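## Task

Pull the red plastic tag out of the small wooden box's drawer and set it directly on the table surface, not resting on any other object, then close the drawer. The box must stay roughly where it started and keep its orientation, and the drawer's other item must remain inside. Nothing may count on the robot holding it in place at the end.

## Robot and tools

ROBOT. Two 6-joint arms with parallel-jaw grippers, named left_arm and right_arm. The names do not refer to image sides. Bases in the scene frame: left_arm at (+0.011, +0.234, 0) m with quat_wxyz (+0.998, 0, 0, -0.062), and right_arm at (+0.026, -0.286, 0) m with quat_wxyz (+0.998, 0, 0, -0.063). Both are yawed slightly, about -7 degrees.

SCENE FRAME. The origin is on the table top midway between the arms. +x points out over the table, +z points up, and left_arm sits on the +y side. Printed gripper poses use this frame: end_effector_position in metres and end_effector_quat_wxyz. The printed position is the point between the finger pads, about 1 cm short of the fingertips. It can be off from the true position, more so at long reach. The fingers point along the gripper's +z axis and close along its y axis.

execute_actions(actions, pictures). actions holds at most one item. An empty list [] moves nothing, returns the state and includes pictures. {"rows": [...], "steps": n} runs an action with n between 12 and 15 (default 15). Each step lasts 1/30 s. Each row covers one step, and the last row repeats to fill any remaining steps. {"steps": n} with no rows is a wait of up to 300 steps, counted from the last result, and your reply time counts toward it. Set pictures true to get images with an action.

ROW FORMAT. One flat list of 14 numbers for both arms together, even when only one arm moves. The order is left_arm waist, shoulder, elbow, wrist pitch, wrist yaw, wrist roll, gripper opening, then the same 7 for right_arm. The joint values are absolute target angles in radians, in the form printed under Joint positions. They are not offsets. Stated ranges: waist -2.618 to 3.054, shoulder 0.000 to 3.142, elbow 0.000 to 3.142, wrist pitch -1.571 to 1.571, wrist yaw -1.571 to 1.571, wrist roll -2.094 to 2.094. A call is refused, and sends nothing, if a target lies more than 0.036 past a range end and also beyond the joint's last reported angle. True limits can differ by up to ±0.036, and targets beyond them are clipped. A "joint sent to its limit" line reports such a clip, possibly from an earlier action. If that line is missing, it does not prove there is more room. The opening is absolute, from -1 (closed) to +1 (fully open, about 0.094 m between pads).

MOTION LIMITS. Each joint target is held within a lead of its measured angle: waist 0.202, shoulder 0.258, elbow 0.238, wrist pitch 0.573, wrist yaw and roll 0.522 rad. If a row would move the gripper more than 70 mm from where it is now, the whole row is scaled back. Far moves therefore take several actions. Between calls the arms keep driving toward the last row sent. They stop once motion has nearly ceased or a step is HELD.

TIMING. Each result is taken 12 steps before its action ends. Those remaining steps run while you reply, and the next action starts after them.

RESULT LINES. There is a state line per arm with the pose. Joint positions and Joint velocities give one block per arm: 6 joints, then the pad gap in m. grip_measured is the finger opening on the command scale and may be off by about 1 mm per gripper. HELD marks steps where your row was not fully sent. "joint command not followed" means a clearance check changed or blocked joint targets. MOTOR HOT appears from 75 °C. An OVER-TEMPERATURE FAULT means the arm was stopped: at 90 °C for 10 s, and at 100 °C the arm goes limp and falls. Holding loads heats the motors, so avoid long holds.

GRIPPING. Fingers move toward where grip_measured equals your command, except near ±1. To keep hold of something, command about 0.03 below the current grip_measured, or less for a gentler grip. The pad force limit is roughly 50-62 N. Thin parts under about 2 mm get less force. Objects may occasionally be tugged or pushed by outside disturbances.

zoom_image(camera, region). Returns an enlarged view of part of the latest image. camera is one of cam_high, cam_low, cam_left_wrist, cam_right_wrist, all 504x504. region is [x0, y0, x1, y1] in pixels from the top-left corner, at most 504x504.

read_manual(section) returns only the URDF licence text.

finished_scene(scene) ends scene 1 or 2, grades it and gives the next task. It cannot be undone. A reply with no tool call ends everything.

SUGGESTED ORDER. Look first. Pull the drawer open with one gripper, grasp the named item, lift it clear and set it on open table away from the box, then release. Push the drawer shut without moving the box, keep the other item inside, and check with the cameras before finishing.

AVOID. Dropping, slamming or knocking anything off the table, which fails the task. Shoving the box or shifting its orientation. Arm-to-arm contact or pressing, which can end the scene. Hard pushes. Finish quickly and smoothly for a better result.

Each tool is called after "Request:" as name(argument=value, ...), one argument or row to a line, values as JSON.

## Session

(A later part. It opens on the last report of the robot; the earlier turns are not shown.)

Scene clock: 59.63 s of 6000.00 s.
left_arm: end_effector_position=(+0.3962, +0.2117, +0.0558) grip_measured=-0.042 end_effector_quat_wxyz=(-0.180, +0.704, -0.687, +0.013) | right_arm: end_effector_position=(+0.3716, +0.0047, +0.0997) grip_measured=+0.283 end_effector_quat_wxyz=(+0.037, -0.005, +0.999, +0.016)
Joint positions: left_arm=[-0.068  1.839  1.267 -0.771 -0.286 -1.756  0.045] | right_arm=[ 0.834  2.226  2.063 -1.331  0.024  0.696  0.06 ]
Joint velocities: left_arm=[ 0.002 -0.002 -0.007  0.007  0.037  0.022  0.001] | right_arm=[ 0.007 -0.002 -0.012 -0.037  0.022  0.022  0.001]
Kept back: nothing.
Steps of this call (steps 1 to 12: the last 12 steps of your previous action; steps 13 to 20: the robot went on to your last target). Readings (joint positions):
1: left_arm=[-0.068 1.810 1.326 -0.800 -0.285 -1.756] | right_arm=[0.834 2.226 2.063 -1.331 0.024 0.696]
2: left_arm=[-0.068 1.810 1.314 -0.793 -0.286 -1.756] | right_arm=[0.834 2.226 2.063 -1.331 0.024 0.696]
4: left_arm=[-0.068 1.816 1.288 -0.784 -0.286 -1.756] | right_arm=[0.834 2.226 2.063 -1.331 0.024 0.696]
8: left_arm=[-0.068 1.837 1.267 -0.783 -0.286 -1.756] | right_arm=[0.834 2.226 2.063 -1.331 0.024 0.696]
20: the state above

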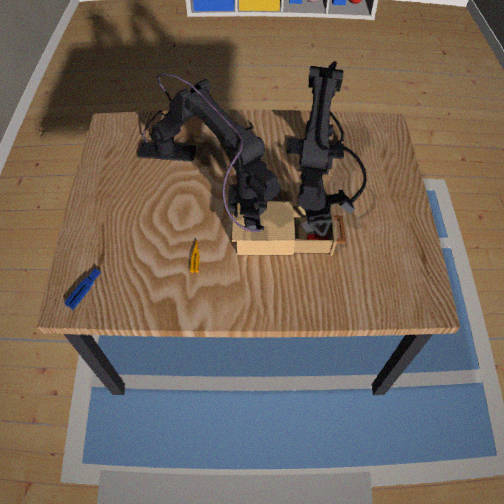

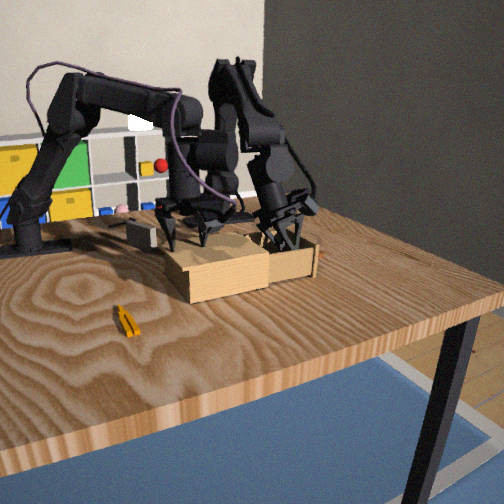

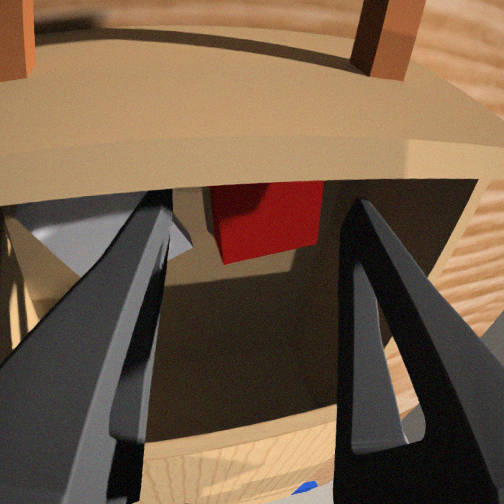

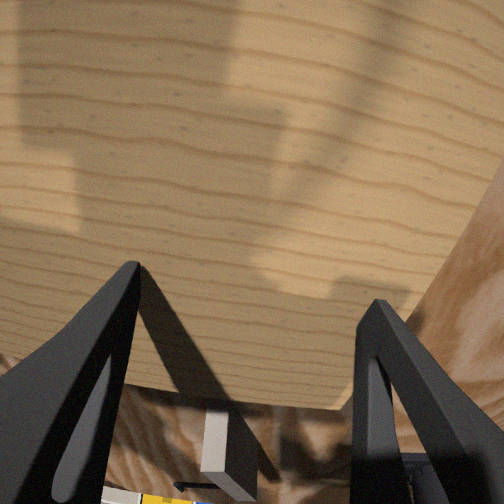

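Request:
execute_actions(
  actions=[
    {"rows":[[-0.08,1.84,1.26,-0.755,-0.31,-1.76,-0.04,0.84,2.28,2.05,-1.29,0,0.705,0.28],[-0.088,1.845,1.255,-0.745,-0.31,-1.76,-0.04,0.84,2.28,2.05,-1.29,0,0.705,0.28],[-0.088,1.852,1.25,-0.73,-0.31,-1.76,-0.04,0.84,2.28,2.05,-1.29,0,0.705,0.28],[-0.088,1.86,1.245,-0.72,-0.31,-1.76,-0.04,0.84,2.28,2.05,-1.29,0,0.705,0.28],[-0.088,1.868,1.24,-0.705,-0.31,-1.76,-0.04,0.84,2.28,2.05,-1.29,0,0.705,0.28],[-0.088,1.876,1.235,-0.69,-0.31,-1.76,-0.04,0.84,2.28,2.05,-1.29,0,0.705,0.28],[-0.088,1.884,1.228,-0.68,-0.31,-1.76,-0.04,0.84,2.28,2.05,-1.29,0,0.705,0.28],[-0.088,1.89,1.22,-0.665,-0.31,-1.76,-0.04,0.84,2.28,2.05,-1.29,0,0.705,0.28]],"steps":15},
  ],
)

Request:
execute_actions(
  actions=[
    {"steps":20},
  ],
  pictures=true,
)

Scene clock: 61.33 s of 6000.00 s.
left_arm: end_effector_position=(+0.3971, +0.2102, +0.0561) grip_measured=-0.042 end_effector_quat_wxyz=(-0.182, +0.703, -0.687, +0.015) | right_arm: end_effector_position=(+0.3716, +0.0047, +0.0997) grip_measured=+0.283 end_effector_quat_wxyz=(+0.037, -0.005, +0.999, +0.016)
Joint positions: left_arm=[-0.071  1.839  1.267 -0.766 -0.286 -1.756  0.045] | right_arm=[ 0.834  2.226  2.063 -1.331  0.024  0.696  0.06 ]
Joint velocities: left_arm=[-0.12   0.002 -0.002  0.095  0.022 -0.11   0.   ] | right_arm=[ 0.012 -0.012 -0.007 -0.022 -0.022 -0.022  0.001]
Steps of this call (steps 1 to 15: the robot went on to your last target; steps 16 to 48: nothing new was sent; steps 49 to 51: the first 3 steps of this action). Readings (joint positions):
49: left_arm=[-0.068 1.839 1.267 -0.770 -0.286 -1.756] | right_arm=[0.834 2.226 2.063 -1.331 0.024 0.696]
50: left_arm=[-0.069 1.839 1.267 -0.769 -0.286 -1.756] | right_arm=[0.834 2.226 2.063 -1.331 0.024 0.696]
51: the state above

Scene clock: 62.00 s of 6000.00 s.
left_arm: end_effector_position=(+0.4017, +0.2055, +0.0319) grip_measured=-0.042 end_effector_quat_wxyz=(-0.183, +0.700, -0.690, +0.016) | right_arm: end_effector_position=(+0.3716, +0.0047, +0.0997) grip_measured=+0.283 end_effector_quat_wxyz=(+0.037, -0.005, +0.999, +0.016)
Joint positions: left_arm=[-0.082  1.89   1.231 -0.679 -0.289 -1.757  0.045] | right_arm=[ 0.834  2.226  2.063 -1.331  0.024  0.696  0.06 ]
Joint velocities: left_arm=[-0.017 -0.027  0.007  0.051  0.037 -0.022 -0.001] | right_arm=[ 0.007 -0.017  0.007  0.022  0.022  0.022 -0.001]
Kept back: nothing.
Steps of this call (steps 1 to 12: the last 12 steps of your previous action; steps 13 to 20: the robot went on to your last target). Readings (joint positions):
1: left_arm=[-0.074 1.841 1.267 -0.762 -0.287 -1.756] | right_arm=[0.834 2.226 2.063 -1.331 0.024 0.696]
2: left_arm=[-0.076 1.844 1.267 -0.754 -0.287 -1.756] | right_arm=[0.834 2.226 2.063 -1.331 0.024 0.696]
4: left_arm=[-0.080 1.855 1.260 -0.730 -0.287 -1.756] | right_arm=[0.834 2.226 2.063 -1.331 0.024 0.696]
8: left_arm=[-0.081 1.886 1.234 -0.699 -0.287 -1.756] | right_arm=[0.834 2.226 2.063 -1.331 0.024 0.696]
20: the state above

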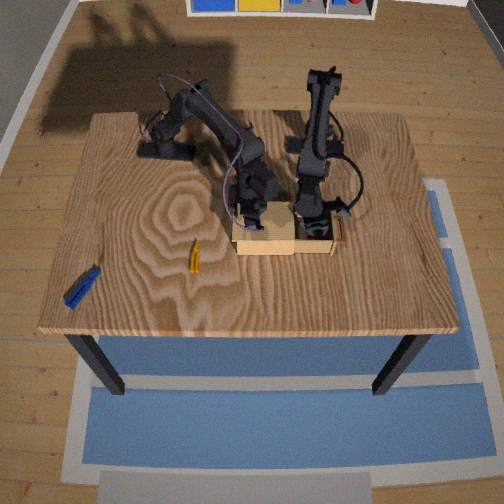

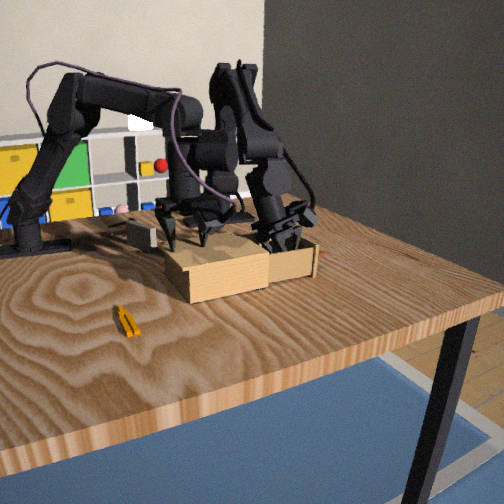

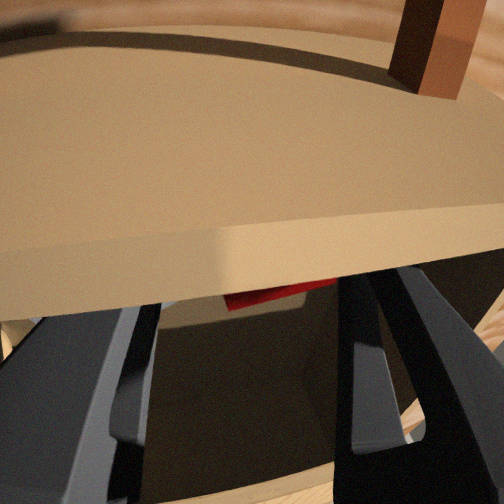

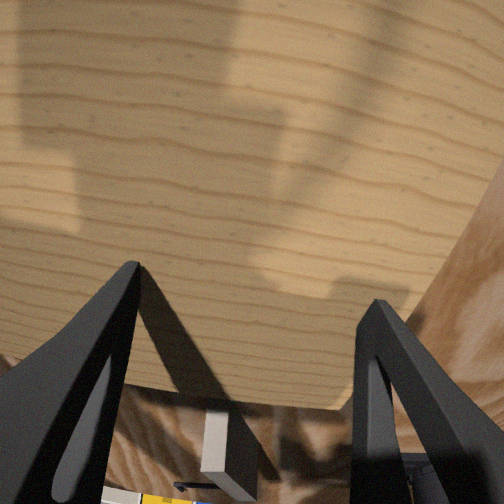

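Request:
execute_actions(
  actions=[
    {"rows":[[-0.088,1.895,1.215,-0.68,-0.31,-1.76,-0.1,0.84,2.28,2.05,-1.29,0,0.705,0.28],[-0.088,1.9,1.215,-0.69,-0.31,-1.76,-0.15,0.84,2.28,2.05,-1.29,0,0.705,0.28],[-0.088,1.9,1.215,-0.69,-0.31,-1.76,-0.2,0.84,2.28,2.05,-1.29,0,0.705,0.28],[-0.088,1.9,1.215,-0.69,-0.31,-1.76,-0.26,0.84,2.28,2.05,-1.29,0,0.705,0.28],[-0.088,1.9,1.215,-0.69,-0.31,-1.76,-0.32,0.84,2.28,2.05,-1.29,0,0.705,0.28],[-0.088,1.9,1.215,-0.69,-0.31,-1.76,-0.38,0.84,2.28,2.05,-1.29,0,0.705,0.28],[-0.088,1.9,1.215,-0.69,-0.31,-1.76,-0.44,0.84,2.28,2.05,-1.29,0,0.705,0.28],[-0.088,1.9,1.215,-0.69,-0.31,-1.76,-0.5,0.84,2.28,2.05,-1.29,0,0.705,0.28]],"steps":15},
  ],
)

Request:
execute_actions(
  actions=[
    {"steps":18},
  ],
  pictures=true,
)

Scene clock: 62.83 s of 6000.00 s.
left_arm: end_effector_position=(+0.4018, +0.2056, +0.0319) grip_measured=-0.176 end_effector_quat_wxyz=(-0.183, +0.700, -0.690, +0.016) | right_arm: end_effector_position=(+0.3716, +0.0047, +0.0997) grip_measured=+0.283 end_effector_quat_wxyz=(+0.037, -0.005, +0.999, +0.016)
Joint positions: left_arm=[-0.082  1.89   1.231 -0.679 -0.29  -1.757  0.039] | right_arm=[ 0.834  2.226  2.063 -1.331  0.024  0.696  0.06 ]
Joint velocities: left_arm=[-0.007  0.002  0.007  0.066  0.007 -0.051 -0.045] | right_arm=[ 0.012  0.012  0.002 -0.125 -0.007 -0.066  0.   ]
Steps of this call (steps 1 to 15: the robot went on to your last target; steps 16 to 22: nothing new was sent; steps 23 to 25: the first 3 steps of this action). Readings (joint positions):
23: left_arm=[-0.082 1.890 1.231 -0.679 -0.289 -1.757] | right_arm=[0.834 2.226 2.063 -1.331 0.024 0.696]
24: left_arm=[-0.082 1.890 1.231 -0.679 -0.289 -1.757] | right_arm=[0.834 2.226 2.063 -1.331 0.024 0.696]
25: the state above

Scene clock: 63.43 s of 6000.00 s.
left_arm: end_effector_position=(+0.4029, +0.2076, +0.0328) grip_measured=-0.497 end_effector_quat_wxyz=(-0.189, +0.700, -0.688, +0.014) | right_arm: end_effector_position=(+0.3716, +0.0047, +0.0997) grip_measured=+0.283 end_effector_quat_wxyz=(+0.037, -0.005, +0.999, +0.016)
Joint positions: left_arm=[-0.082  1.89   1.231 -0.675 -0.303 -1.759  0.024] | right_arm=[ 0.834  2.226  2.063 -1.331  0.024  0.696  0.06 ]
Joint velocities: left_arm=[-0.007  0.007  0.027  0.007  0.066 -0.037 -0.   ] | right_arm=[-0.012 -0.017  0.012 -0.066 -0.022 -0.022 -0.001]
Kept back: nothing.
Steps of this call (steps 1 to 12: the last 12 steps of your previous action; steps 13 to 18: the robot went on to your last target). Readings (joint positions):
1: left_arm=[-0.082 1.890 1.231 -0.679 -0.290 -1.757] | right_arm=[0.834 2.226 2.063 -1.331 0.024 0.696]
2: left_arm=[-0.082 1.890 1.231 -0.678 -0.291 -1.757] | right_arm=[0.834 2.226 2.063 -1.331 0.024 0.696]
4: left_arm=[-0.082 1.890 1.231 -0.675 -0.295 -1.757] | right_arm=[0.834 2.226 2.063 -1.331 0.024 0.696]
8: left_arm=[-0.082 1.890 1.231 -0.675 -0.302 -1.759] | right_arm=[0.834 2.226 2.063 -1.331 0.024 0.696]
18: the state above

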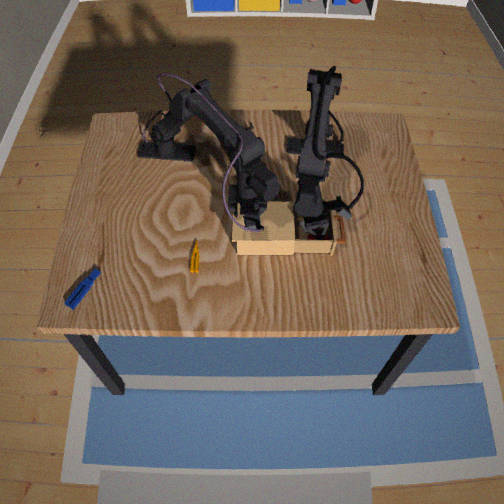

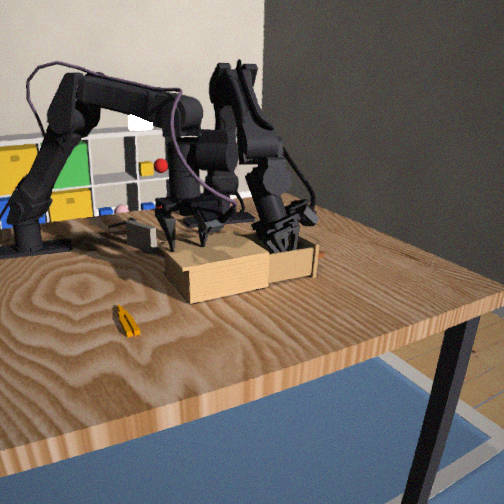

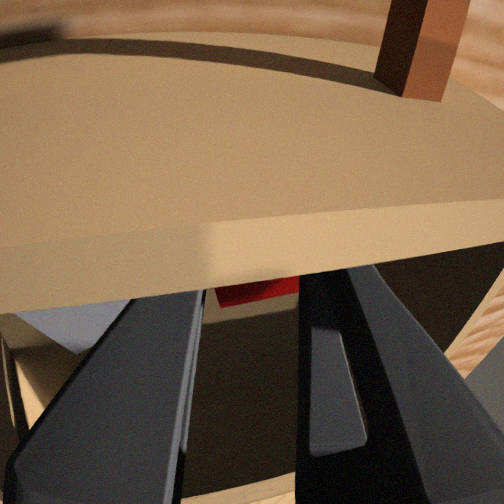

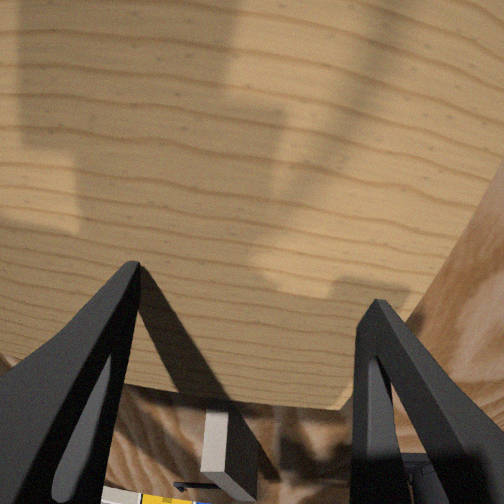

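Request:
execute_actions(
  actions=[
    {"rows":[[-0.088,1.9,1.215,-0.69,-0.31,-1.76,-0.54,0.84,2.28,2.05,-1.29,0,0.705,0.28],[-0.088,1.9,1.215,-0.69,-0.31,-1.76,-0.58,0.84,2.28,2.05,-1.29,0,0.705,0.28],[-0.088,1.9,1.215,-0.69,-0.31,-1.76,-0.62,0.84,2.28,2.05,-1.29,0,0.705,0.28]],"steps":15},
  ],
)

Request:
execute_actions(
  actions=[
    {"steps":16},
  ],
  pictures=true,
)

Scene clock: 64.30 s of 6000.00 s.
left_arm: end_effector_position=(+0.4029, +0.2086, +0.0331) grip_measured=-0.598 end_effector_quat_wxyz=(-0.191, +0.701, -0.687, +0.012) | right_arm: end_effector_position=(+0.3716, +0.0047, +0.0997) grip_measured=+0.283 end_effector_quat_wxyz=(+0.037, -0.005, +0.999, +0.016)
Joint positions: left_arm=[-0.082  1.89   1.231 -0.676 -0.309 -1.76   0.019] | right_arm=[ 0.834  2.226  2.063 -1.331  0.024  0.696  0.06 ]
Joint velocities: left_arm=[-0.007 -0.017 -0.007 -0.037 -0.051  0.022 -0.036] | right_arm=[-0.007 -0.007  0.012  0.037  0.066  0.007 -0.   ]
Steps of this call (steps 1 to 15: the robot went on to your last target; steps 16 to 23: nothing new was sent; steps 24 to 26: the first 3 steps of this action). Readings (joint positions):
24: left_arm=[-0.082 1.890 1.231 -0.675 -0.304 -1.759] | right_arm=[0.834 2.226 2.063 -1.331 0.024 0.696]
25: left_arm=[-0.082 1.890 1.231 -0.675 -0.306 -1.759] | right_arm=[0.834 2.226 2.063 -1.331 0.024 0.696]
26: the state above

Scene clock: 64.83 s of 6000.00 s.
left_arm: end_effector_position=(+0.4028, +0.2089, +0.0331) grip_measured=-0.616 end_effector_quat_wxyz=(-0.192, +0.701, -0.687, +0.011) | right_arm: end_effector_position=(+0.3716, +0.0047, +0.0997) grip_measured=+0.283 end_effector_quat_wxyz=(+0.037, -0.005, +0.999, +0.016)
Joint positions: left_arm=[-0.082  1.89   1.231 -0.676 -0.31  -1.76   0.018] | right_arm=[ 0.834  2.226  2.063 -1.331  0.024  0.696  0.06 ]
Joint velocities: left_arm=[-0.022 -0.007  0.007  0.007 -0.022 -0.022 -0.   ] | right_arm=[ 0.002 -0.002 -0.002 -0.154 -0.037  0.081  0.001]
Kept back: nothing.
Steps of this call (steps 1 to 12: the last 12 steps of your previous action; steps 13 to 15: the robot went on to your last target; step 16: nothing new was sent). Readings (joint positions):
1: left_arm=[-0.082 1.890 1.231 -0.676 -0.309 -1.760] | right_arm=[0.834 2.226 2.063 -1.331 0.024 0.696]
2: left_arm=[-0.082 1.890 1.231 -0.676 -0.310 -1.760] | right_arm=[0.834 2.226 2.063 -1.331 0.024 0.696]
4: left_arm=[-0.082 1.890 1.231 -0.676 -0.310 -1.760] | right_arm=[0.834 2.226 2.063 -1.331 0.024 0.696]
8: left_arm=[-0.082 1.890 1.231 -0.676 -0.310 -1.760] | right_arm=[0.834 2.226 2.063 -1.331 0.024 0.696]
16: the state above
All arms were judged still, so your last target was given up. Only a new action makes them travel on or press farther. Fingers that are still opening or closing keep moving.

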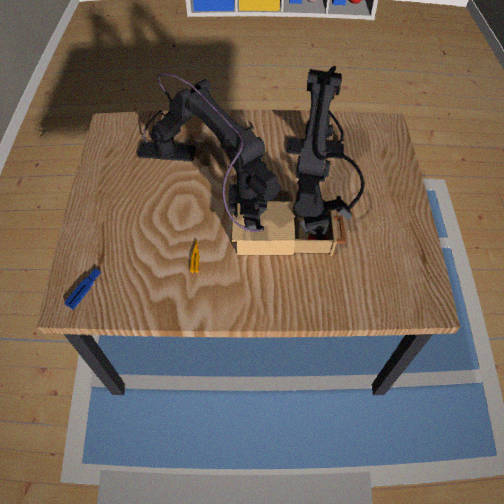

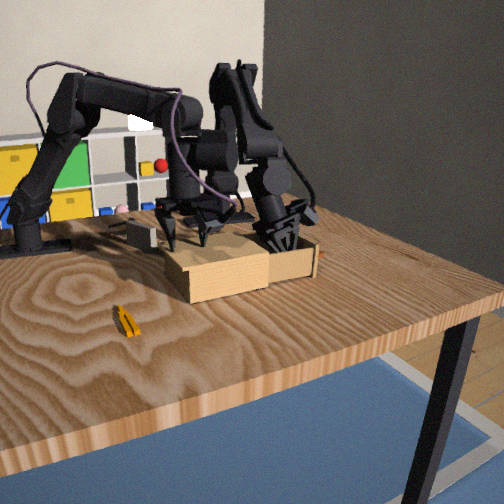

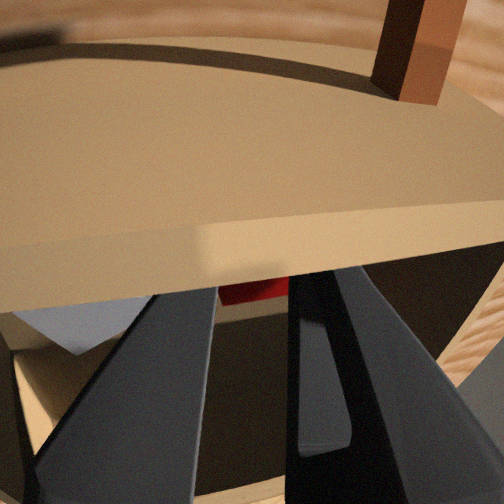

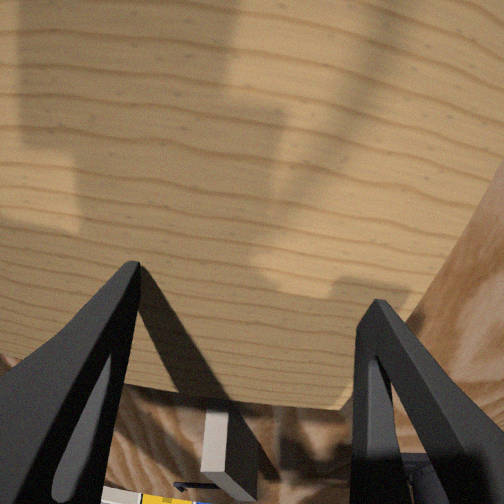

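Request:
execute_actions(
  actions=[
    {"rows":[[-0.088,1.9,1.215,-0.69,-0.31,-1.76,-0.45,0.84,2.28,2.05,-1.29,0,0.705,0.28],[-0.088,1.9,1.215,-0.69,-0.31,-1.76,-0.3,0.84,2.28,2.05,-1.29,0,0.705,0.28],[-0.088,1.9,1.215,-0.69,-0.31,-1.76,-0.15,0.84,2.28,2.05,-1.29,0,0.705,0.28],[-0.088,1.9,1.215,-0.69,-0.31,-1.76,-0.04,0.84,2.28,2.05,-1.29,0,0.705,0.28],[-0.088,1.9,1.215,-0.69,-0.31,-1.76,-0.04,0.84,2.28,2.05,-1.29,0,0.705,0.28],[-0.088,1.905,1.212,-0.685,-0.31,-1.76,-0.04,0.84,2.28,2.05,-1.29,0,0.705,0.28],[-0.088,1.912,1.208,-0.68,-0.31,-1.76,-0.04,0.84,2.28,2.05,-1.29,0,0.705,0.28],[-0.088,1.92,1.204,-0.67,-0.31,-1.76,-0.04,0.84,2.28,2.05,-1.29,0,0.705,0.28],[-0.088,1.927,1.2,-0.66,-0.31,-1.76,-0.04,0.84,2.28,2.05,-1.29,0,0.705,0.28],[-0.088,1.934,1.196,-0.65,-0.31,-1.76,-0.04,0.84,2.28,2.05,-1.29,0,0.705,0.28],[-0.088,1.94,1.192,-0.64,-0.31,-1.76,-0.04,0.84,2.28,2.05,-1.29,0,0.705,0.28]],"steps":15},
  ],
)

Request:
execute_actions(
  actions=[
    {"steps":20},
  ],
  pictures=true,
)

Scene clock: 66.53 s of 6000.00 s.
left_arm: end_effector_position=(+0.4025, +0.2089, +0.0330) grip_measured=-0.225 end_effector_quat_wxyz=(-0.191, +0.701, -0.687, +0.011) | right_arm: end_effector_position=(+0.3716, +0.0047, +0.0997) grip_measured=+0.283 end_effector_quat_wxyz=(+0.037, -0.005, +0.999, +0.016)
Joint positions: left_arm=[-0.082  1.89   1.231 -0.678 -0.309 -1.76   0.036] | right_arm=[ 0.834  2.226  2.063 -1.331  0.024  0.696  0.06 ]
Joint velocities: left_arm=[ 0.002 -0.002 -0.007 -0.007 -0.051  0.066  0.146] | right_arm=[-0.002 -0.007 -0.007 -0.051 -0.022 -0.037 -0.001]
Steps of this call (steps 1 to 48: nothing new was sent; steps 49 to 51: the first 3 steps of this action). Readings (joint positions):
49: left_arm=[-0.082 1.890 1.231 -0.676 -0.310 -1.760] | right_arm=[0.834 2.226 2.063 -1.331 0.024 0.696]
50: left_arm=[-0.082 1.890 1.231 -0.676 -0.310 -1.760] | right_arm=[0.834 2.226 2.063 -1.331 0.024 0.696]
51: the state above

Scene clock: 67.20 s of 6000.00 s.
left_arm: end_effector_position=(+0.4081, +0.2084, +0.0293) grip_measured=-0.042 end_effector_quat_wxyz=(-0.197, +0.701, -0.685, +0.016) | right_arm: end_effector_position=(+0.3716, +0.0047, +0.0997) grip_measured=+0.283 end_effector_quat_wxyz=(+0.037, -0.005, +0.999, +0.016)
Joint positions: left_arm=[-0.082  1.905  1.23  -0.647 -0.314 -1.761  0.045] | right_arm=[ 0.834  2.226  2.063 -1.331  0.024  0.696  0.06 ]
Joint velocities: left_arm=[-0.017  0.007 -0.002  0.066  0.007  0.037 -0.001] | right_arm=[-0.002 -0.017 -0.012  0.066 -0.051  0.066 -0.001]
Kept back: nothing.
Steps of this call (steps 1 to 12: the last 12 steps of your previous action; steps 13 to 20: the robot went on to your last target). Readings (joint positions):
1: left_arm=[-0.082 1.890 1.231 -0.678 -0.308 -1.760] | right_arm=[0.834 2.226 2.063 -1.331 0.024 0.696]
2: left_arm=[-0.082 1.890 1.231 -0.678 -0.307 -1.760] | right_arm=[0.834 2.226 2.063 -1.331 0.024 0.696]
4: left_arm=[-0.082 1.893 1.231 -0.678 -0.307 -1.760] | right_arm=[0.834 2.226 2.063 -1.331 0.024 0.696]
8: left_arm=[-0.082 1.902 1.230 -0.662 -0.310 -1.761] | right_arm=[0.834 2.226 2.063 -1.331 0.024 0.696]
20: the state above

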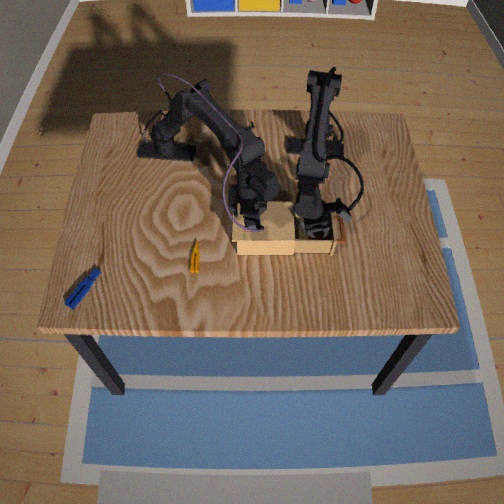

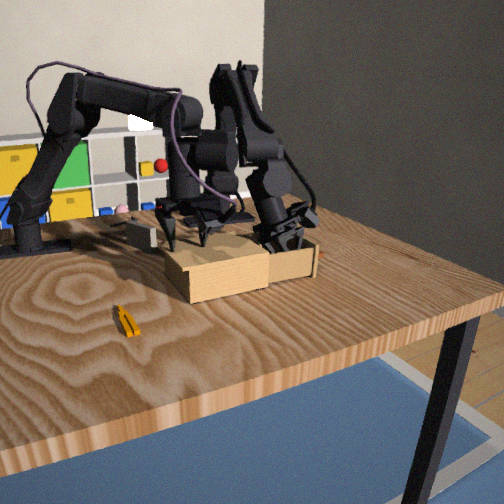

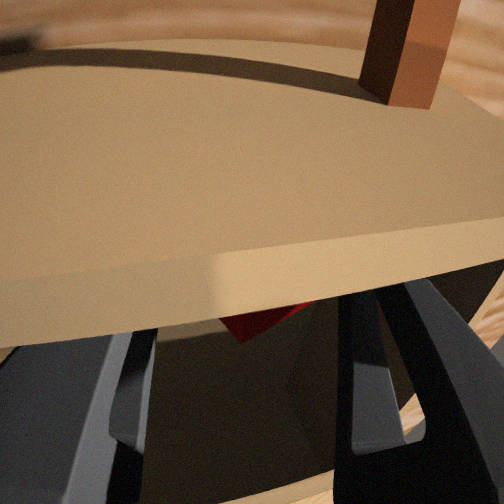

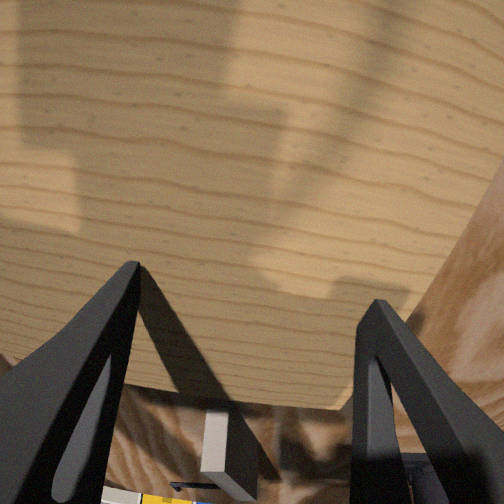

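Request:
execute_actions(
  actions=[
    {"rows":[[-0.085,1.9,1.22,-0.68,-0.31,-1.76,-0.04,0.84,2.28,2.05,-1.29,0,0.705,0.28],[-0.085,1.88,1.235,-0.71,-0.31,-1.76,-0.04,0.84,2.28,2.05,-1.29,0,0.705,0.28],[-0.085,1.86,1.25,-0.74,-0.31,-1.76,-0.04,0.84,2.28,2.05,-1.29,0,0.705,0.28],[-0.085,1.84,1.27,-0.77,-0.31,-1.76,-0.04,0.84,2.28,2.05,-1.29,0,0.705,0.28],[-0.085,1.82,1.29,-0.79,-0.31,-1.76,-0.04,0.84,2.28,2.05,-1.29,0,0.705,0.28],[-0.085,1.815,1.31,-0.8,-0.31,-1.76,-0.04,0.84,2.28,2.05,-1.29,0,0.705,0.28]],"steps":15},
  ],
)

Request:
execute_actions(
  actions=[
    {"steps":20},
  ],
  pictures=true,
)

Scene clock: 68.07 s of 6000.00 s.
left_arm: end_effector_position=(+0.4069, +0.2085, +0.0308) grip_measured=-0.042 end_effector_quat_wxyz=(-0.196, +0.701, -0.686, +0.015) | right_arm: end_effector_position=(+0.3716, +0.0047, +0.0997) grip_measured=+0.283 end_effector_quat_wxyz=(+0.037, -0.005, +0.999, +0.016)
Joint positions: left_arm=[-0.082  1.9    1.23  -0.654 -0.314 -1.761  0.045] | right_arm=[ 0.834  2.226  2.063 -1.331  0.024  0.696  0.06 ]
Joint velocities: left_arm=[ 0.007 -0.1    0.002 -0.33   0.081 -0.125  0.   ] | right_arm=[-0.012  0.012  0.007  0.037  0.007  0.037 -0.   ]
Steps of this call (steps 1 to 15: the robot went on to your last target; steps 16 to 23: nothing new was sent; steps 24 to 26: the first 3 steps of this action). Readings (joint positions):
24: left_arm=[-0.082 1.905 1.230 -0.647 -0.314 -1.761] | right_arm=[0.834 2.226 2.063 -1.331 0.024 0.696]
25: left_arm=[-0.082 1.903 1.230 -0.649 -0.314 -1.761] | right_arm=[0.834 2.226 2.063 -1.331 0.024 0.696]
26: the state above

Scene clock: 68.73 s of 6000.00 s.
left_arm: end_effector_position=(+0.3999, +0.2083, +0.0619) grip_measured=-0.042 end_effector_quat_wxyz=(-0.191, +0.701, -0.687, +0.015) | right_arm: end_effector_position=(+0.3716, +0.0047, +0.0997) grip_measured=+0.283 end_effector_quat_wxyz=(+0.037, -0.005, +0.999, +0.016)
Joint positions: left_arm=[-0.082  1.837  1.283 -0.777 -0.304 -1.761  0.045] | right_arm=[ 0.834  2.226  2.063 -1.331  0.024  0.696  0.06 ]
Joint velocities: left_arm=[ 0.002 -0.012  0.007  0.007 -0.022 -0.007  0.001] | right_arm=[-0.012 -0.002 -0.017 -0.051  0.081 -0.037 -0.   ]
Kept back: nothing.
Steps of this call (steps 1 to 12: the last 12 steps of your previous action; steps 13 to 20: the robot went on to your last target). Readings (joint positions):
1: left_arm=[-0.082 1.895 1.230 -0.669 -0.311 -1.761] | right_arm=[0.834 2.226 2.063 -1.331 0.024 0.696]
2: left_arm=[-0.082 1.888 1.233 -0.691 -0.309 -1.761] | right_arm=[0.834 2.226 2.063 -1.331 0.024 0.696]
4: left_arm=[-0.082 1.872 1.251 -0.734 -0.306 -1.761] | right_arm=[0.834 2.226 2.063 -1.331 0.024 0.696]
8: left_arm=[-0.082 1.841 1.280 -0.755 -0.306 -1.761] | right_arm=[0.834 2.226 2.063 -1.331 0.024 0.696]
20: the state above

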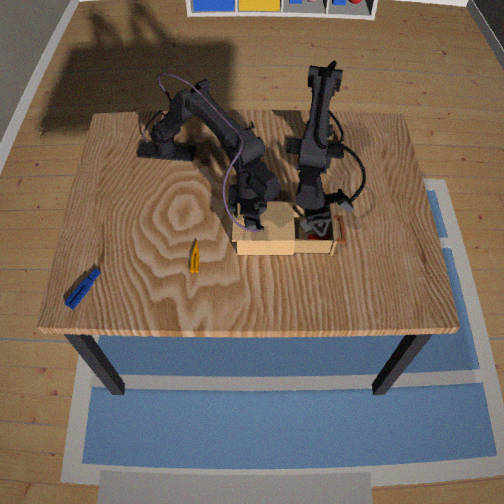

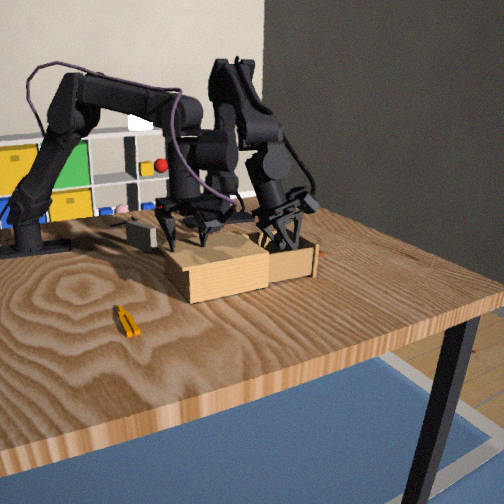

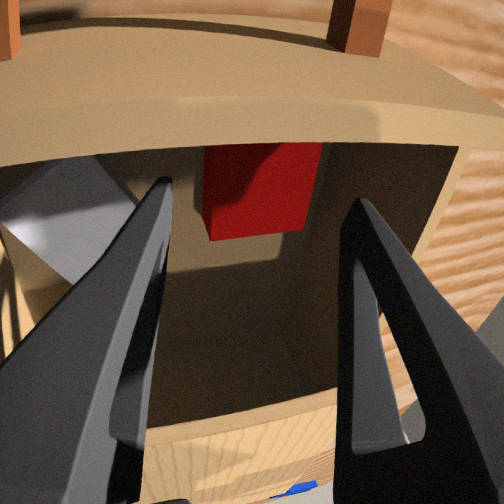

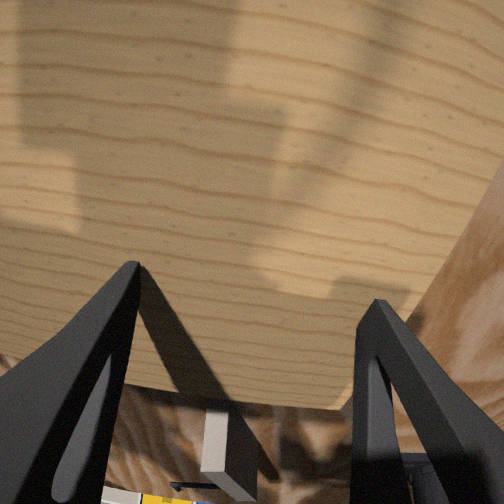

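Request:
execute_actions(
  actions=[
    {"rows":[[-0.095,1.85,1.32,-0.82,-0.31,-1.76,-0.1,0.84,2.28,2.05,-1.29,0,0.705,0.28],[-0.1,1.88,1.36,-0.86,-0.31,-1.76,-0.15,0.84,2.28,2.05,-1.29,0,0.705,0.28],[-0.105,1.9,1.39,-0.89,-0.31,-1.76,-0.19,0.84,2.28,2.05,-1.29,0,0.705,0.28],[-0.105,1.915,1.41,-0.905,-0.31,-1.76,-0.19,0.84,2.28,2.05,-1.29,0,0.705,0.28],[-0.105,1.915,1.41,-0.905,-0.31,-1.76,-0.19,0.84,2.28,2.05,-1.29,0,0.705,0.28],[-0.105,1.92,1.395,-0.89,-0.31,-1.76,-0.19,0.84,2.28,2.05,-1.29,0,0.705,0.28],[-0.105,1.927,1.38,-0.87,-0.31,-1.76,-0.19,0.84,2.28,2.05,-1.29,0,0.705,0.28],[-0.105,1.934,1.365,-0.85,-0.31,-1.76,-0.19,0.84,2.28,2.05,-1.29,0,0.705,0.28],[-0.105,1.94,1.35,-0.83,-0.31,-1.76,-0.19,0.84,2.28,2.05,-1.29,0,0.705,0.28]],"steps":15},
  ],
)

Request:
execute_actions(
  actions=[
    {"steps":20},
  ],
  pictures=true,
)

Scene clock: 71.07 s of 6000.00 s.
left_arm: end_effector_position=(+0.3987, +0.2071, +0.0614) grip_measured=-0.169 end_effector_quat_wxyz=(-0.183, +0.699, -0.691, +0.003) | right_arm: end_effector_position=(+0.3716, +0.0047, +0.0997) grip_measured=+0.283 end_effector_quat_wxyz=(+0.037, -0.005, +0.999, +0.016)
Joint positions: left_arm=[-0.086  1.856  1.312 -0.816 -0.304 -1.761  0.039] | right_arm=[ 0.834  2.226  2.063 -1.331  0.024  0.696  0.06 ]
Joint velocities: left_arm=[-0.085  0.462  0.652 -0.608  0.007 -0.037 -0.038] | right_arm=[-0.012  0.007 -0.022  0.022  0.007 -0.022 -0.001]
Steps of this call (steps 1 to 15: the robot went on to your last target; steps 16 to 67: nothing new was sent; steps 68 to 70: the first 3 steps of this action). Readings (joint positions):
68: left_arm=[-0.082 1.837 1.283 -0.780 -0.304 -1.761] | right_arm=[0.834 2.226 2.063 -1.331 0.024 0.696]
69: left_arm=[-0.084 1.843 1.292 -0.795 -0.304 -1.761] | right_arm=[0.834 2.226 2.063 -1.331 0.024 0.696]
70: the state above

Scene clock: 71.73 s of 6000.00 s.
left_arm: end_effector_position=(+0.4042, +0.2006, +0.0445) grip_measured=-0.188 end_effector_quat_wxyz=(-0.168, +0.694, -0.700, -0.018) | right_arm: end_effector_position=(+0.3716, +0.0047, +0.0997) grip_measured=+0.283 end_effector_quat_wxyz=(+0.037, -0.005, +0.999, +0.016)
Joint positions: left_arm=[-0.098  1.942  1.368 -0.84  -0.303 -1.761  0.038] | right_arm=[ 0.834  2.226  2.063 -1.331  0.024  0.696  0.06 ]
Joint velocities: left_arm=[-0.012 -0.012  0.012 -0.066  0.022 -0.066 -0.001] | right_arm=[ 0.007  0.007 -0.012 -0.007 -0.081 -0.095  0.   ]
Kept back: nothing.
Steps of this call (steps 1 to 12: the last 12 steps of your previous action; steps 13 to 20: the robot went on to your last target). Readings (joint positions):
1: left_arm=[-0.089 1.874 1.336 -0.833 -0.304 -1.761] | right_arm=[0.834 2.226 2.063 -1.331 0.024 0.696]
2: left_arm=[-0.092 1.890 1.357 -0.840 -0.304 -1.761] | right_arm=[0.834 2.226 2.063 -1.331 0.024 0.696]
4: left_arm=[-0.097 1.909 1.368 -0.840 -0.304 -1.761] | right_arm=[0.834 2.226 2.063 -1.331 0.024 0.696]
8: left_arm=[-0.098 1.935 1.368 -0.841 -0.303 -1.761] | right_arm=[0.834 2.226 2.063 -1.331 0.024 0.696]
20: the state above

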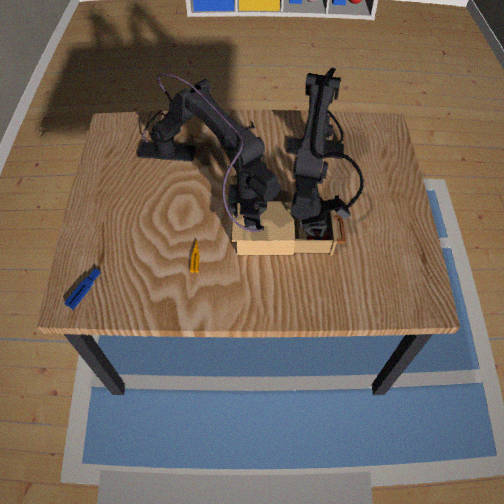

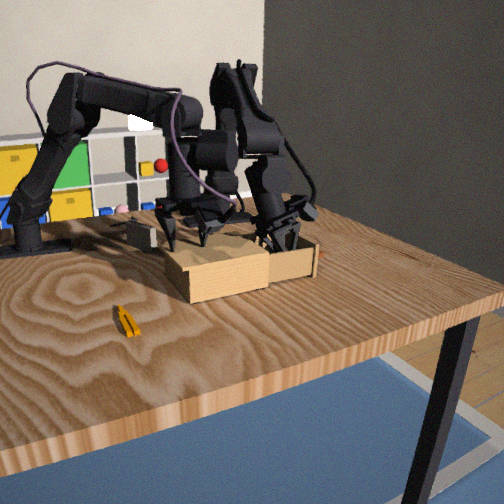

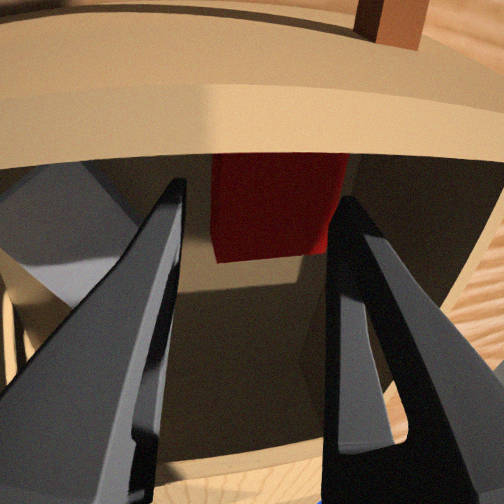

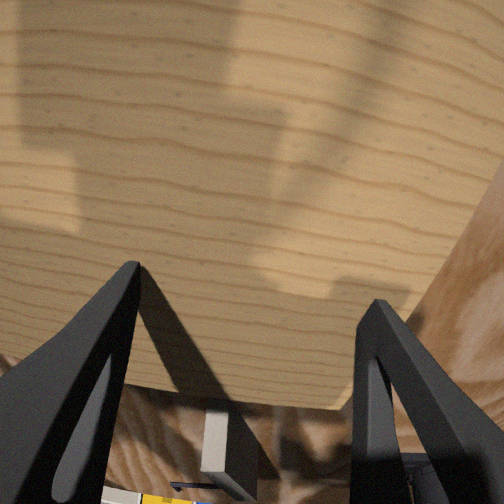

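Request:
execute_actions(
  actions=[
    {"rows":[[-0.105,1.94,1.36,-0.83,-0.31,-1.76,-0.4,0.84,2.28,2.05,-1.29,0,0.705,0.28],[-0.105,1.94,1.36,-0.83,-0.31,-1.76,-0.7,0.84,2.28,2.05,-1.29,0,0.705,0.28],[-0.105,1.94,1.36,-0.83,-0.31,-1.76,-1,0.84,2.28,2.05,-1.29,0,0.705,0.28],[-0.105,1.94,1.36,-0.83,-0.31,-1.76,-1,0.84,2.28,2.05,-1.29,0,0.705,0.28],[-0.105,1.94,1.36,-0.83,-0.31,-1.76,-1,0.84,2.28,2.05,-1.29,0,0.705,0.28],[-0.105,1.948,1.354,-0.815,-0.31,-1.76,-1,0.84,2.28,2.05,-1.29,0,0.705,0.28],[-0.105,1.956,1.348,-0.8,-0.31,-1.76,-1,0.84,2.28,2.05,-1.29,0,0.705,0.28],[-0.105,1.964,1.342,-0.79,-0.31,-1.76,-1,0.84,2.28,2.05,-1.29,0,0.705,0.28],[-0.105,1.972,1.336,-0.78,-0.31,-1.76,-1,0.84,2.28,2.05,-1.29,0,0.705,0.28],[-0.105,1.98,1.33,-0.77,-0.31,-1.76,-1,0.84,2.28,2.05,-1.29,0,0.705,0.28],[-0.105,1.988,1.325,-0.765,-0.31,-1.76,-1,0.84,2.28,2.05,-1.29,0,0.705,0.28],[-0.105,1.996,1.32,-0.76,-0.31,-1.76,-1,0.84,2.28,2.05,-1.29,0,0.705,0.28]],"steps":15},
  ],
)

Request:
execute_actions(
  actions=[
    {"steps":20},
  ],
  pictures=true,
)

Scene clock: 75.80 s of 6000.00 s.
left_arm: end_effector_position=(+0.4042, +0.2006, +0.0445) grip_measured=-0.810 end_effector_quat_wxyz=(-0.168, +0.694, -0.700, -0.018) | right_arm: end_effector_position=(+0.3716, +0.0047, +0.0997) grip_measured=+0.283 end_effector_quat_wxyz=(+0.037, -0.005, +0.999, +0.016)
Joint positions: left_arm=[-0.098  1.942  1.368 -0.84  -0.303 -1.761  0.009] | right_arm=[ 0.834  2.226  2.063 -1.331  0.024  0.696  0.06 ]
Joint velocities: left_arm=[-0.002  0.022 -0.007  0.037 -0.051 -0.007 -0.361] | right_arm=[-0.007  0.037  0.007  0.037 -0.037 -0.022 -0.001]
Steps of this call (steps 1 to 15: the robot went on to your last target; steps 16 to 90: nothing new was sent; then 0.97 s passed at rest; steps 91 to 93: the first 3 steps of this action). Readings (joint positions):
91: left_arm=[-0.098 1.942 1.368 -0.840 -0.303 -1.761] | right_arm=[0.834 2.226 2.063 -1.331 0.024 0.696]
92: left_arm=[-0.098 1.942 1.368 -0.840 -0.303 -1.761] | right_arm=[0.834 2.226 2.063 -1.331 0.024 0.696]
93: the state above

Scene clock: 76.47 s of 6000.00 s.
left_arm: end_effector_position=(+0.4119, +0.1998, +0.0378) grip_measured=-0.990 end_effector_quat_wxyz=(-0.179, +0.693, -0.698, -0.010) | right_arm: end_effector_position=(+0.3716, +0.0047, +0.0997) grip_measured=+0.283 end_effector_quat_wxyz=(+0.037, -0.005, +0.999, +0.016)
Joint positions: left_arm=[-0.101  1.958  1.356 -0.787 -0.314 -1.761  0.   ] | right_arm=[ 0.834  2.226  2.063 -1.331  0.024  0.696  0.06 ]
Joint velocities: left_arm=[ 0.007  0.012 -0.007  0.051 -0.081 -0.007 -0.001] | right_arm=[ 0.002 -0.022 -0.002 -0.037 -0.007 -0.037  0.   ]
Kept back: nothing.
Steps of this call (steps 1 to 12: the last 12 steps of your previous action; steps 13 to 20: the robot went on to your last target). Readings (joint positions):
1: left_arm=[-0.098 1.942 1.368 -0.840 -0.303 -1.761] | right_arm=[0.834 2.226 2.063 -1.331 0.024 0.696]
2: left_arm=[-0.098 1.942 1.368 -0.840 -0.303 -1.761] | right_arm=[0.834 2.226 2.063 -1.331 0.024 0.696]
4: left_arm=[-0.098 1.942 1.368 -0.837 -0.303 -1.761] | right_arm=[0.834 2.226 2.063 -1.331 0.024 0.696]
8: left_arm=[-0.098 1.957 1.356 -0.804 -0.304 -1.761] | right_arm=[0.834 2.226 2.063 -1.331 0.024 0.696]
20: the state above

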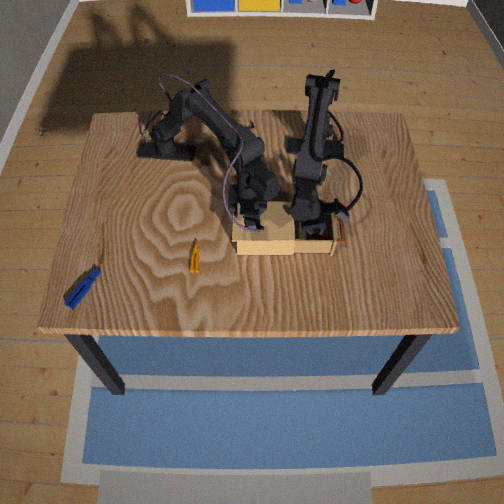

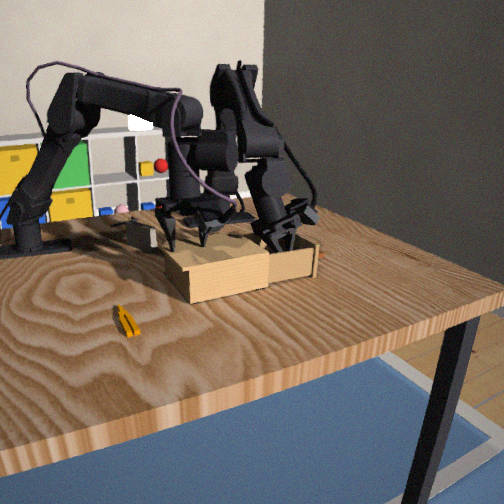

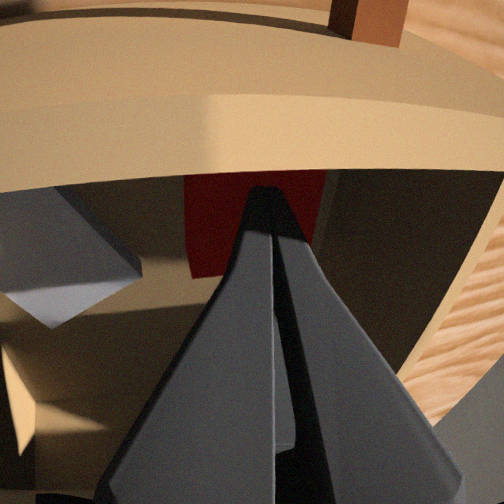

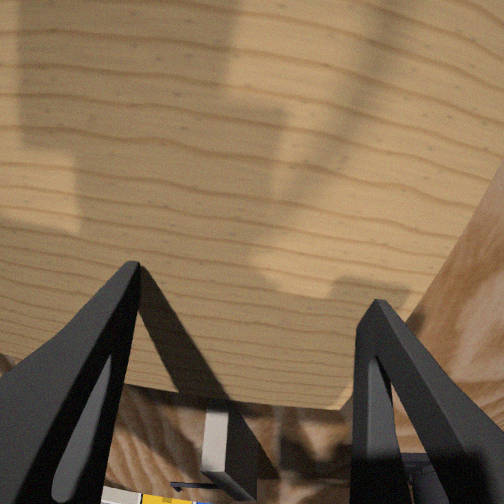

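Request:
execute_actions(
  actions=[
    {"rows":[[-0.1,1.95,1.36,-0.82,-0.3,-1.76,-1,0.84,2.28,2.05,-1.29,0,0.705,0.28],[-0.1,1.92,1.37,-0.85,-0.29,-1.76,-1,0.84,2.28,2.05,-1.29,0,0.705,0.28],[-0.1,1.89,1.37,-0.86,-0.27,-1.7,-1,0.84,2.28,2.05,-1.29,0,0.705,0.28],[-0.095,1.86,1.36,-0.85,-0.24,-1.55,-1,0.84,2.28,2.05,-1.29,0,0.705,0.28],[-0.09,1.84,1.34,-0.82,-0.21,-1.4,-1,0.84,2.28,2.05,-1.29,0,0.705,0.28],[-0.085,1.825,1.32,-0.79,-0.18,-1.2,-1,0.84,2.28,2.05,-1.29,0,0.705,0.28],[-0.08,1.81,1.3,-0.76,-0.15,-1.0,-1,0.84,2.28,2.05,-1.29,0,0.705,0.28],[-0.075,1.8,1.29,-0.73,-0.12,-0.8,-1,0.84,2.28,2.05,-1.29,0,0.705,0.28],[-0.07,1.795,1.27,-0.7,-0.09,-0.62,-1,0.84,2.28,2.05,-1.29,0,0.705,0.28],[-0.065,1.79,1.255,-0.68,-0.06,-0.46,-1,0.84,2.28,2.05,-1.29,0,0.705,0.28],[-0.06,1.79,1.245,-0.66,-0.03,-0.32,-1,0.84,2.28,2.05,-1.29,0,0.705,0.28],[-0.055,1.79,1.24,-0.645,0,-0.17,-1,0.84,2.28,2.05,-1.29,0,0.705,0.28]],"steps":15},
  ],
)

Request:
execute_actions(
  actions=[
    {"steps":24},
  ],
  pictures=true,
)

Scene clock: 80.63 s of 6000.00 s.
left_arm: end_effector_position=(+0.4106, +0.1986, +0.0401) grip_measured=-0.990 end_effector_quat_wxyz=(-0.176, +0.690, -0.702, -0.008) | right_arm: end_effector_position=(+0.3716, +0.0047, +0.0997) grip_measured=+0.283 end_effector_quat_wxyz=(+0.037, -0.005, +0.999, +0.016)
Joint positions: left_arm=[-0.101  1.95   1.356 -0.794 -0.306 -1.752  0.   ] | right_arm=[ 0.834  2.226  2.063 -1.331  0.024  0.696  0.06 ]
Joint velocities: left_arm=[-0.022 -0.134 -0.002 -0.33   0.286  0.33  -0.   ] | right_arm=[ 0.007  0.012 -0.007 -0.022 -0.022  0.007 -0.001]
Steps of this call (steps 1 to 15: the robot went on to your last target; steps 16 to 90: nothing new was sent; then 1.07 s passed at rest; steps 91 to 93: the first 3 steps of this action). Readings (joint positions):
91: left_arm=[-0.101 1.958 1.356 -0.787 -0.314 -1.761] | right_arm=[0.834 2.226 2.063 -1.331 0.024 0.696]
92: left_arm=[-0.101 1.955 1.356 -0.788 -0.314 -1.761] | right_arm=[0.834 2.226 2.063 -1.331 0.024 0.696]
93: the state above

Scene clock: 81.43 s of 6000.00 s.
left_arm: end_effector_position=(+0.4079, +0.1627, +0.0621) grip_measured=-0.990 end_effector_quat_wxyz=(+0.166, -0.014, +0.986, -0.029) | right_arm: end_effector_position=(+0.3716, +0.0047, +0.0997) grip_measured=+0.283 end_effector_quat_wxyz=(+0.037, -0.005, +0.999, +0.016)
Joint positions: left_arm=[-0.061  1.807  1.249 -0.675 -0.01  -0.213  0.   ] | right_arm=[ 0.834  2.226  2.063 -1.331  0.024  0.696  0.06 ]
Joint velocities: left_arm=[-0.002 -0.027  0.012  0.066  0.051  0.154  0.   ] | right_arm=[-0.017 -0.012 -0.017 -0.007 -0.051  0.007 -0.001]
Kept back: nothing.
Steps of this call (steps 1 to 12: the last 12 steps of your previous action; steps 13 to 24: the robot went on to your last target). Readings (joint positions):
1: left_arm=[-0.101 1.941 1.356 -0.805 -0.292 -1.720] | right_arm=[0.834 2.226 2.063 -1.331 0.024 0.696]
2: left_arm=[-0.101 1.927 1.353 -0.809 -0.275 -1.665] | right_arm=[0.834 2.226 2.063 -1.331 0.024 0.696]
4: left_arm=[-0.098 1.884 1.335 -0.801 -0.233 -1.484] | right_arm=[0.834 2.226 2.063 -1.331 0.024 0.696]
8: left_arm=[-0.079 1.813 1.287 -0.746 -0.138 -1.088] | right_arm=[0.834 2.226 2.063 -1.331 0.024 0.696]
24: the state above

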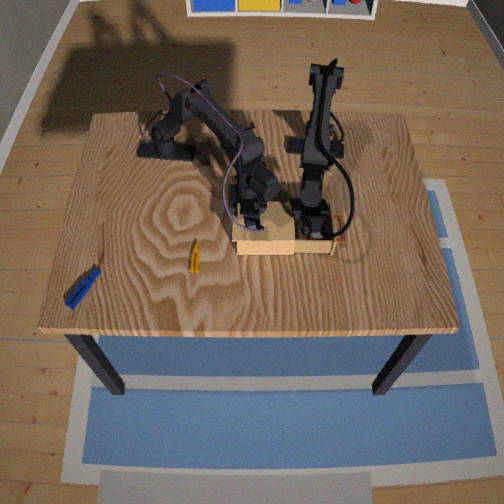

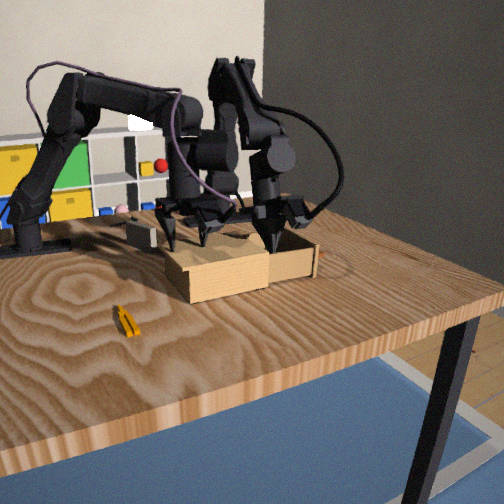

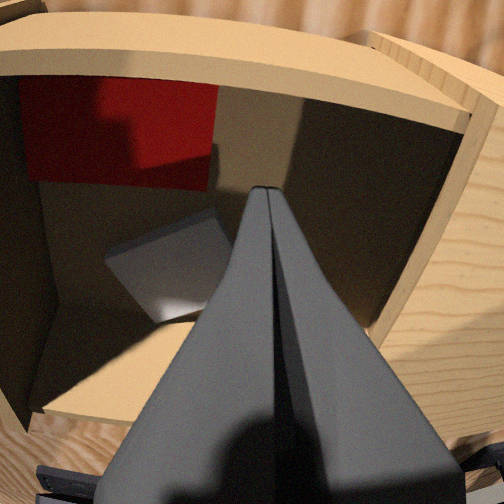

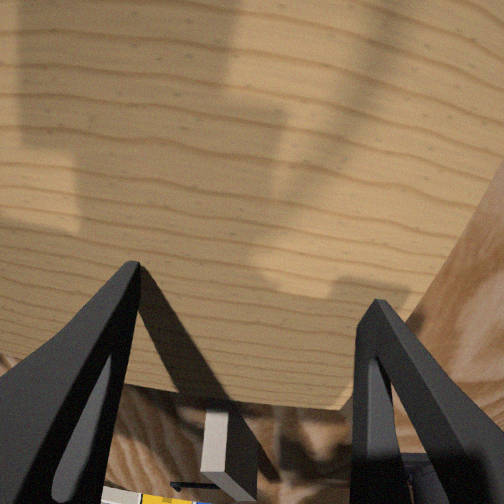

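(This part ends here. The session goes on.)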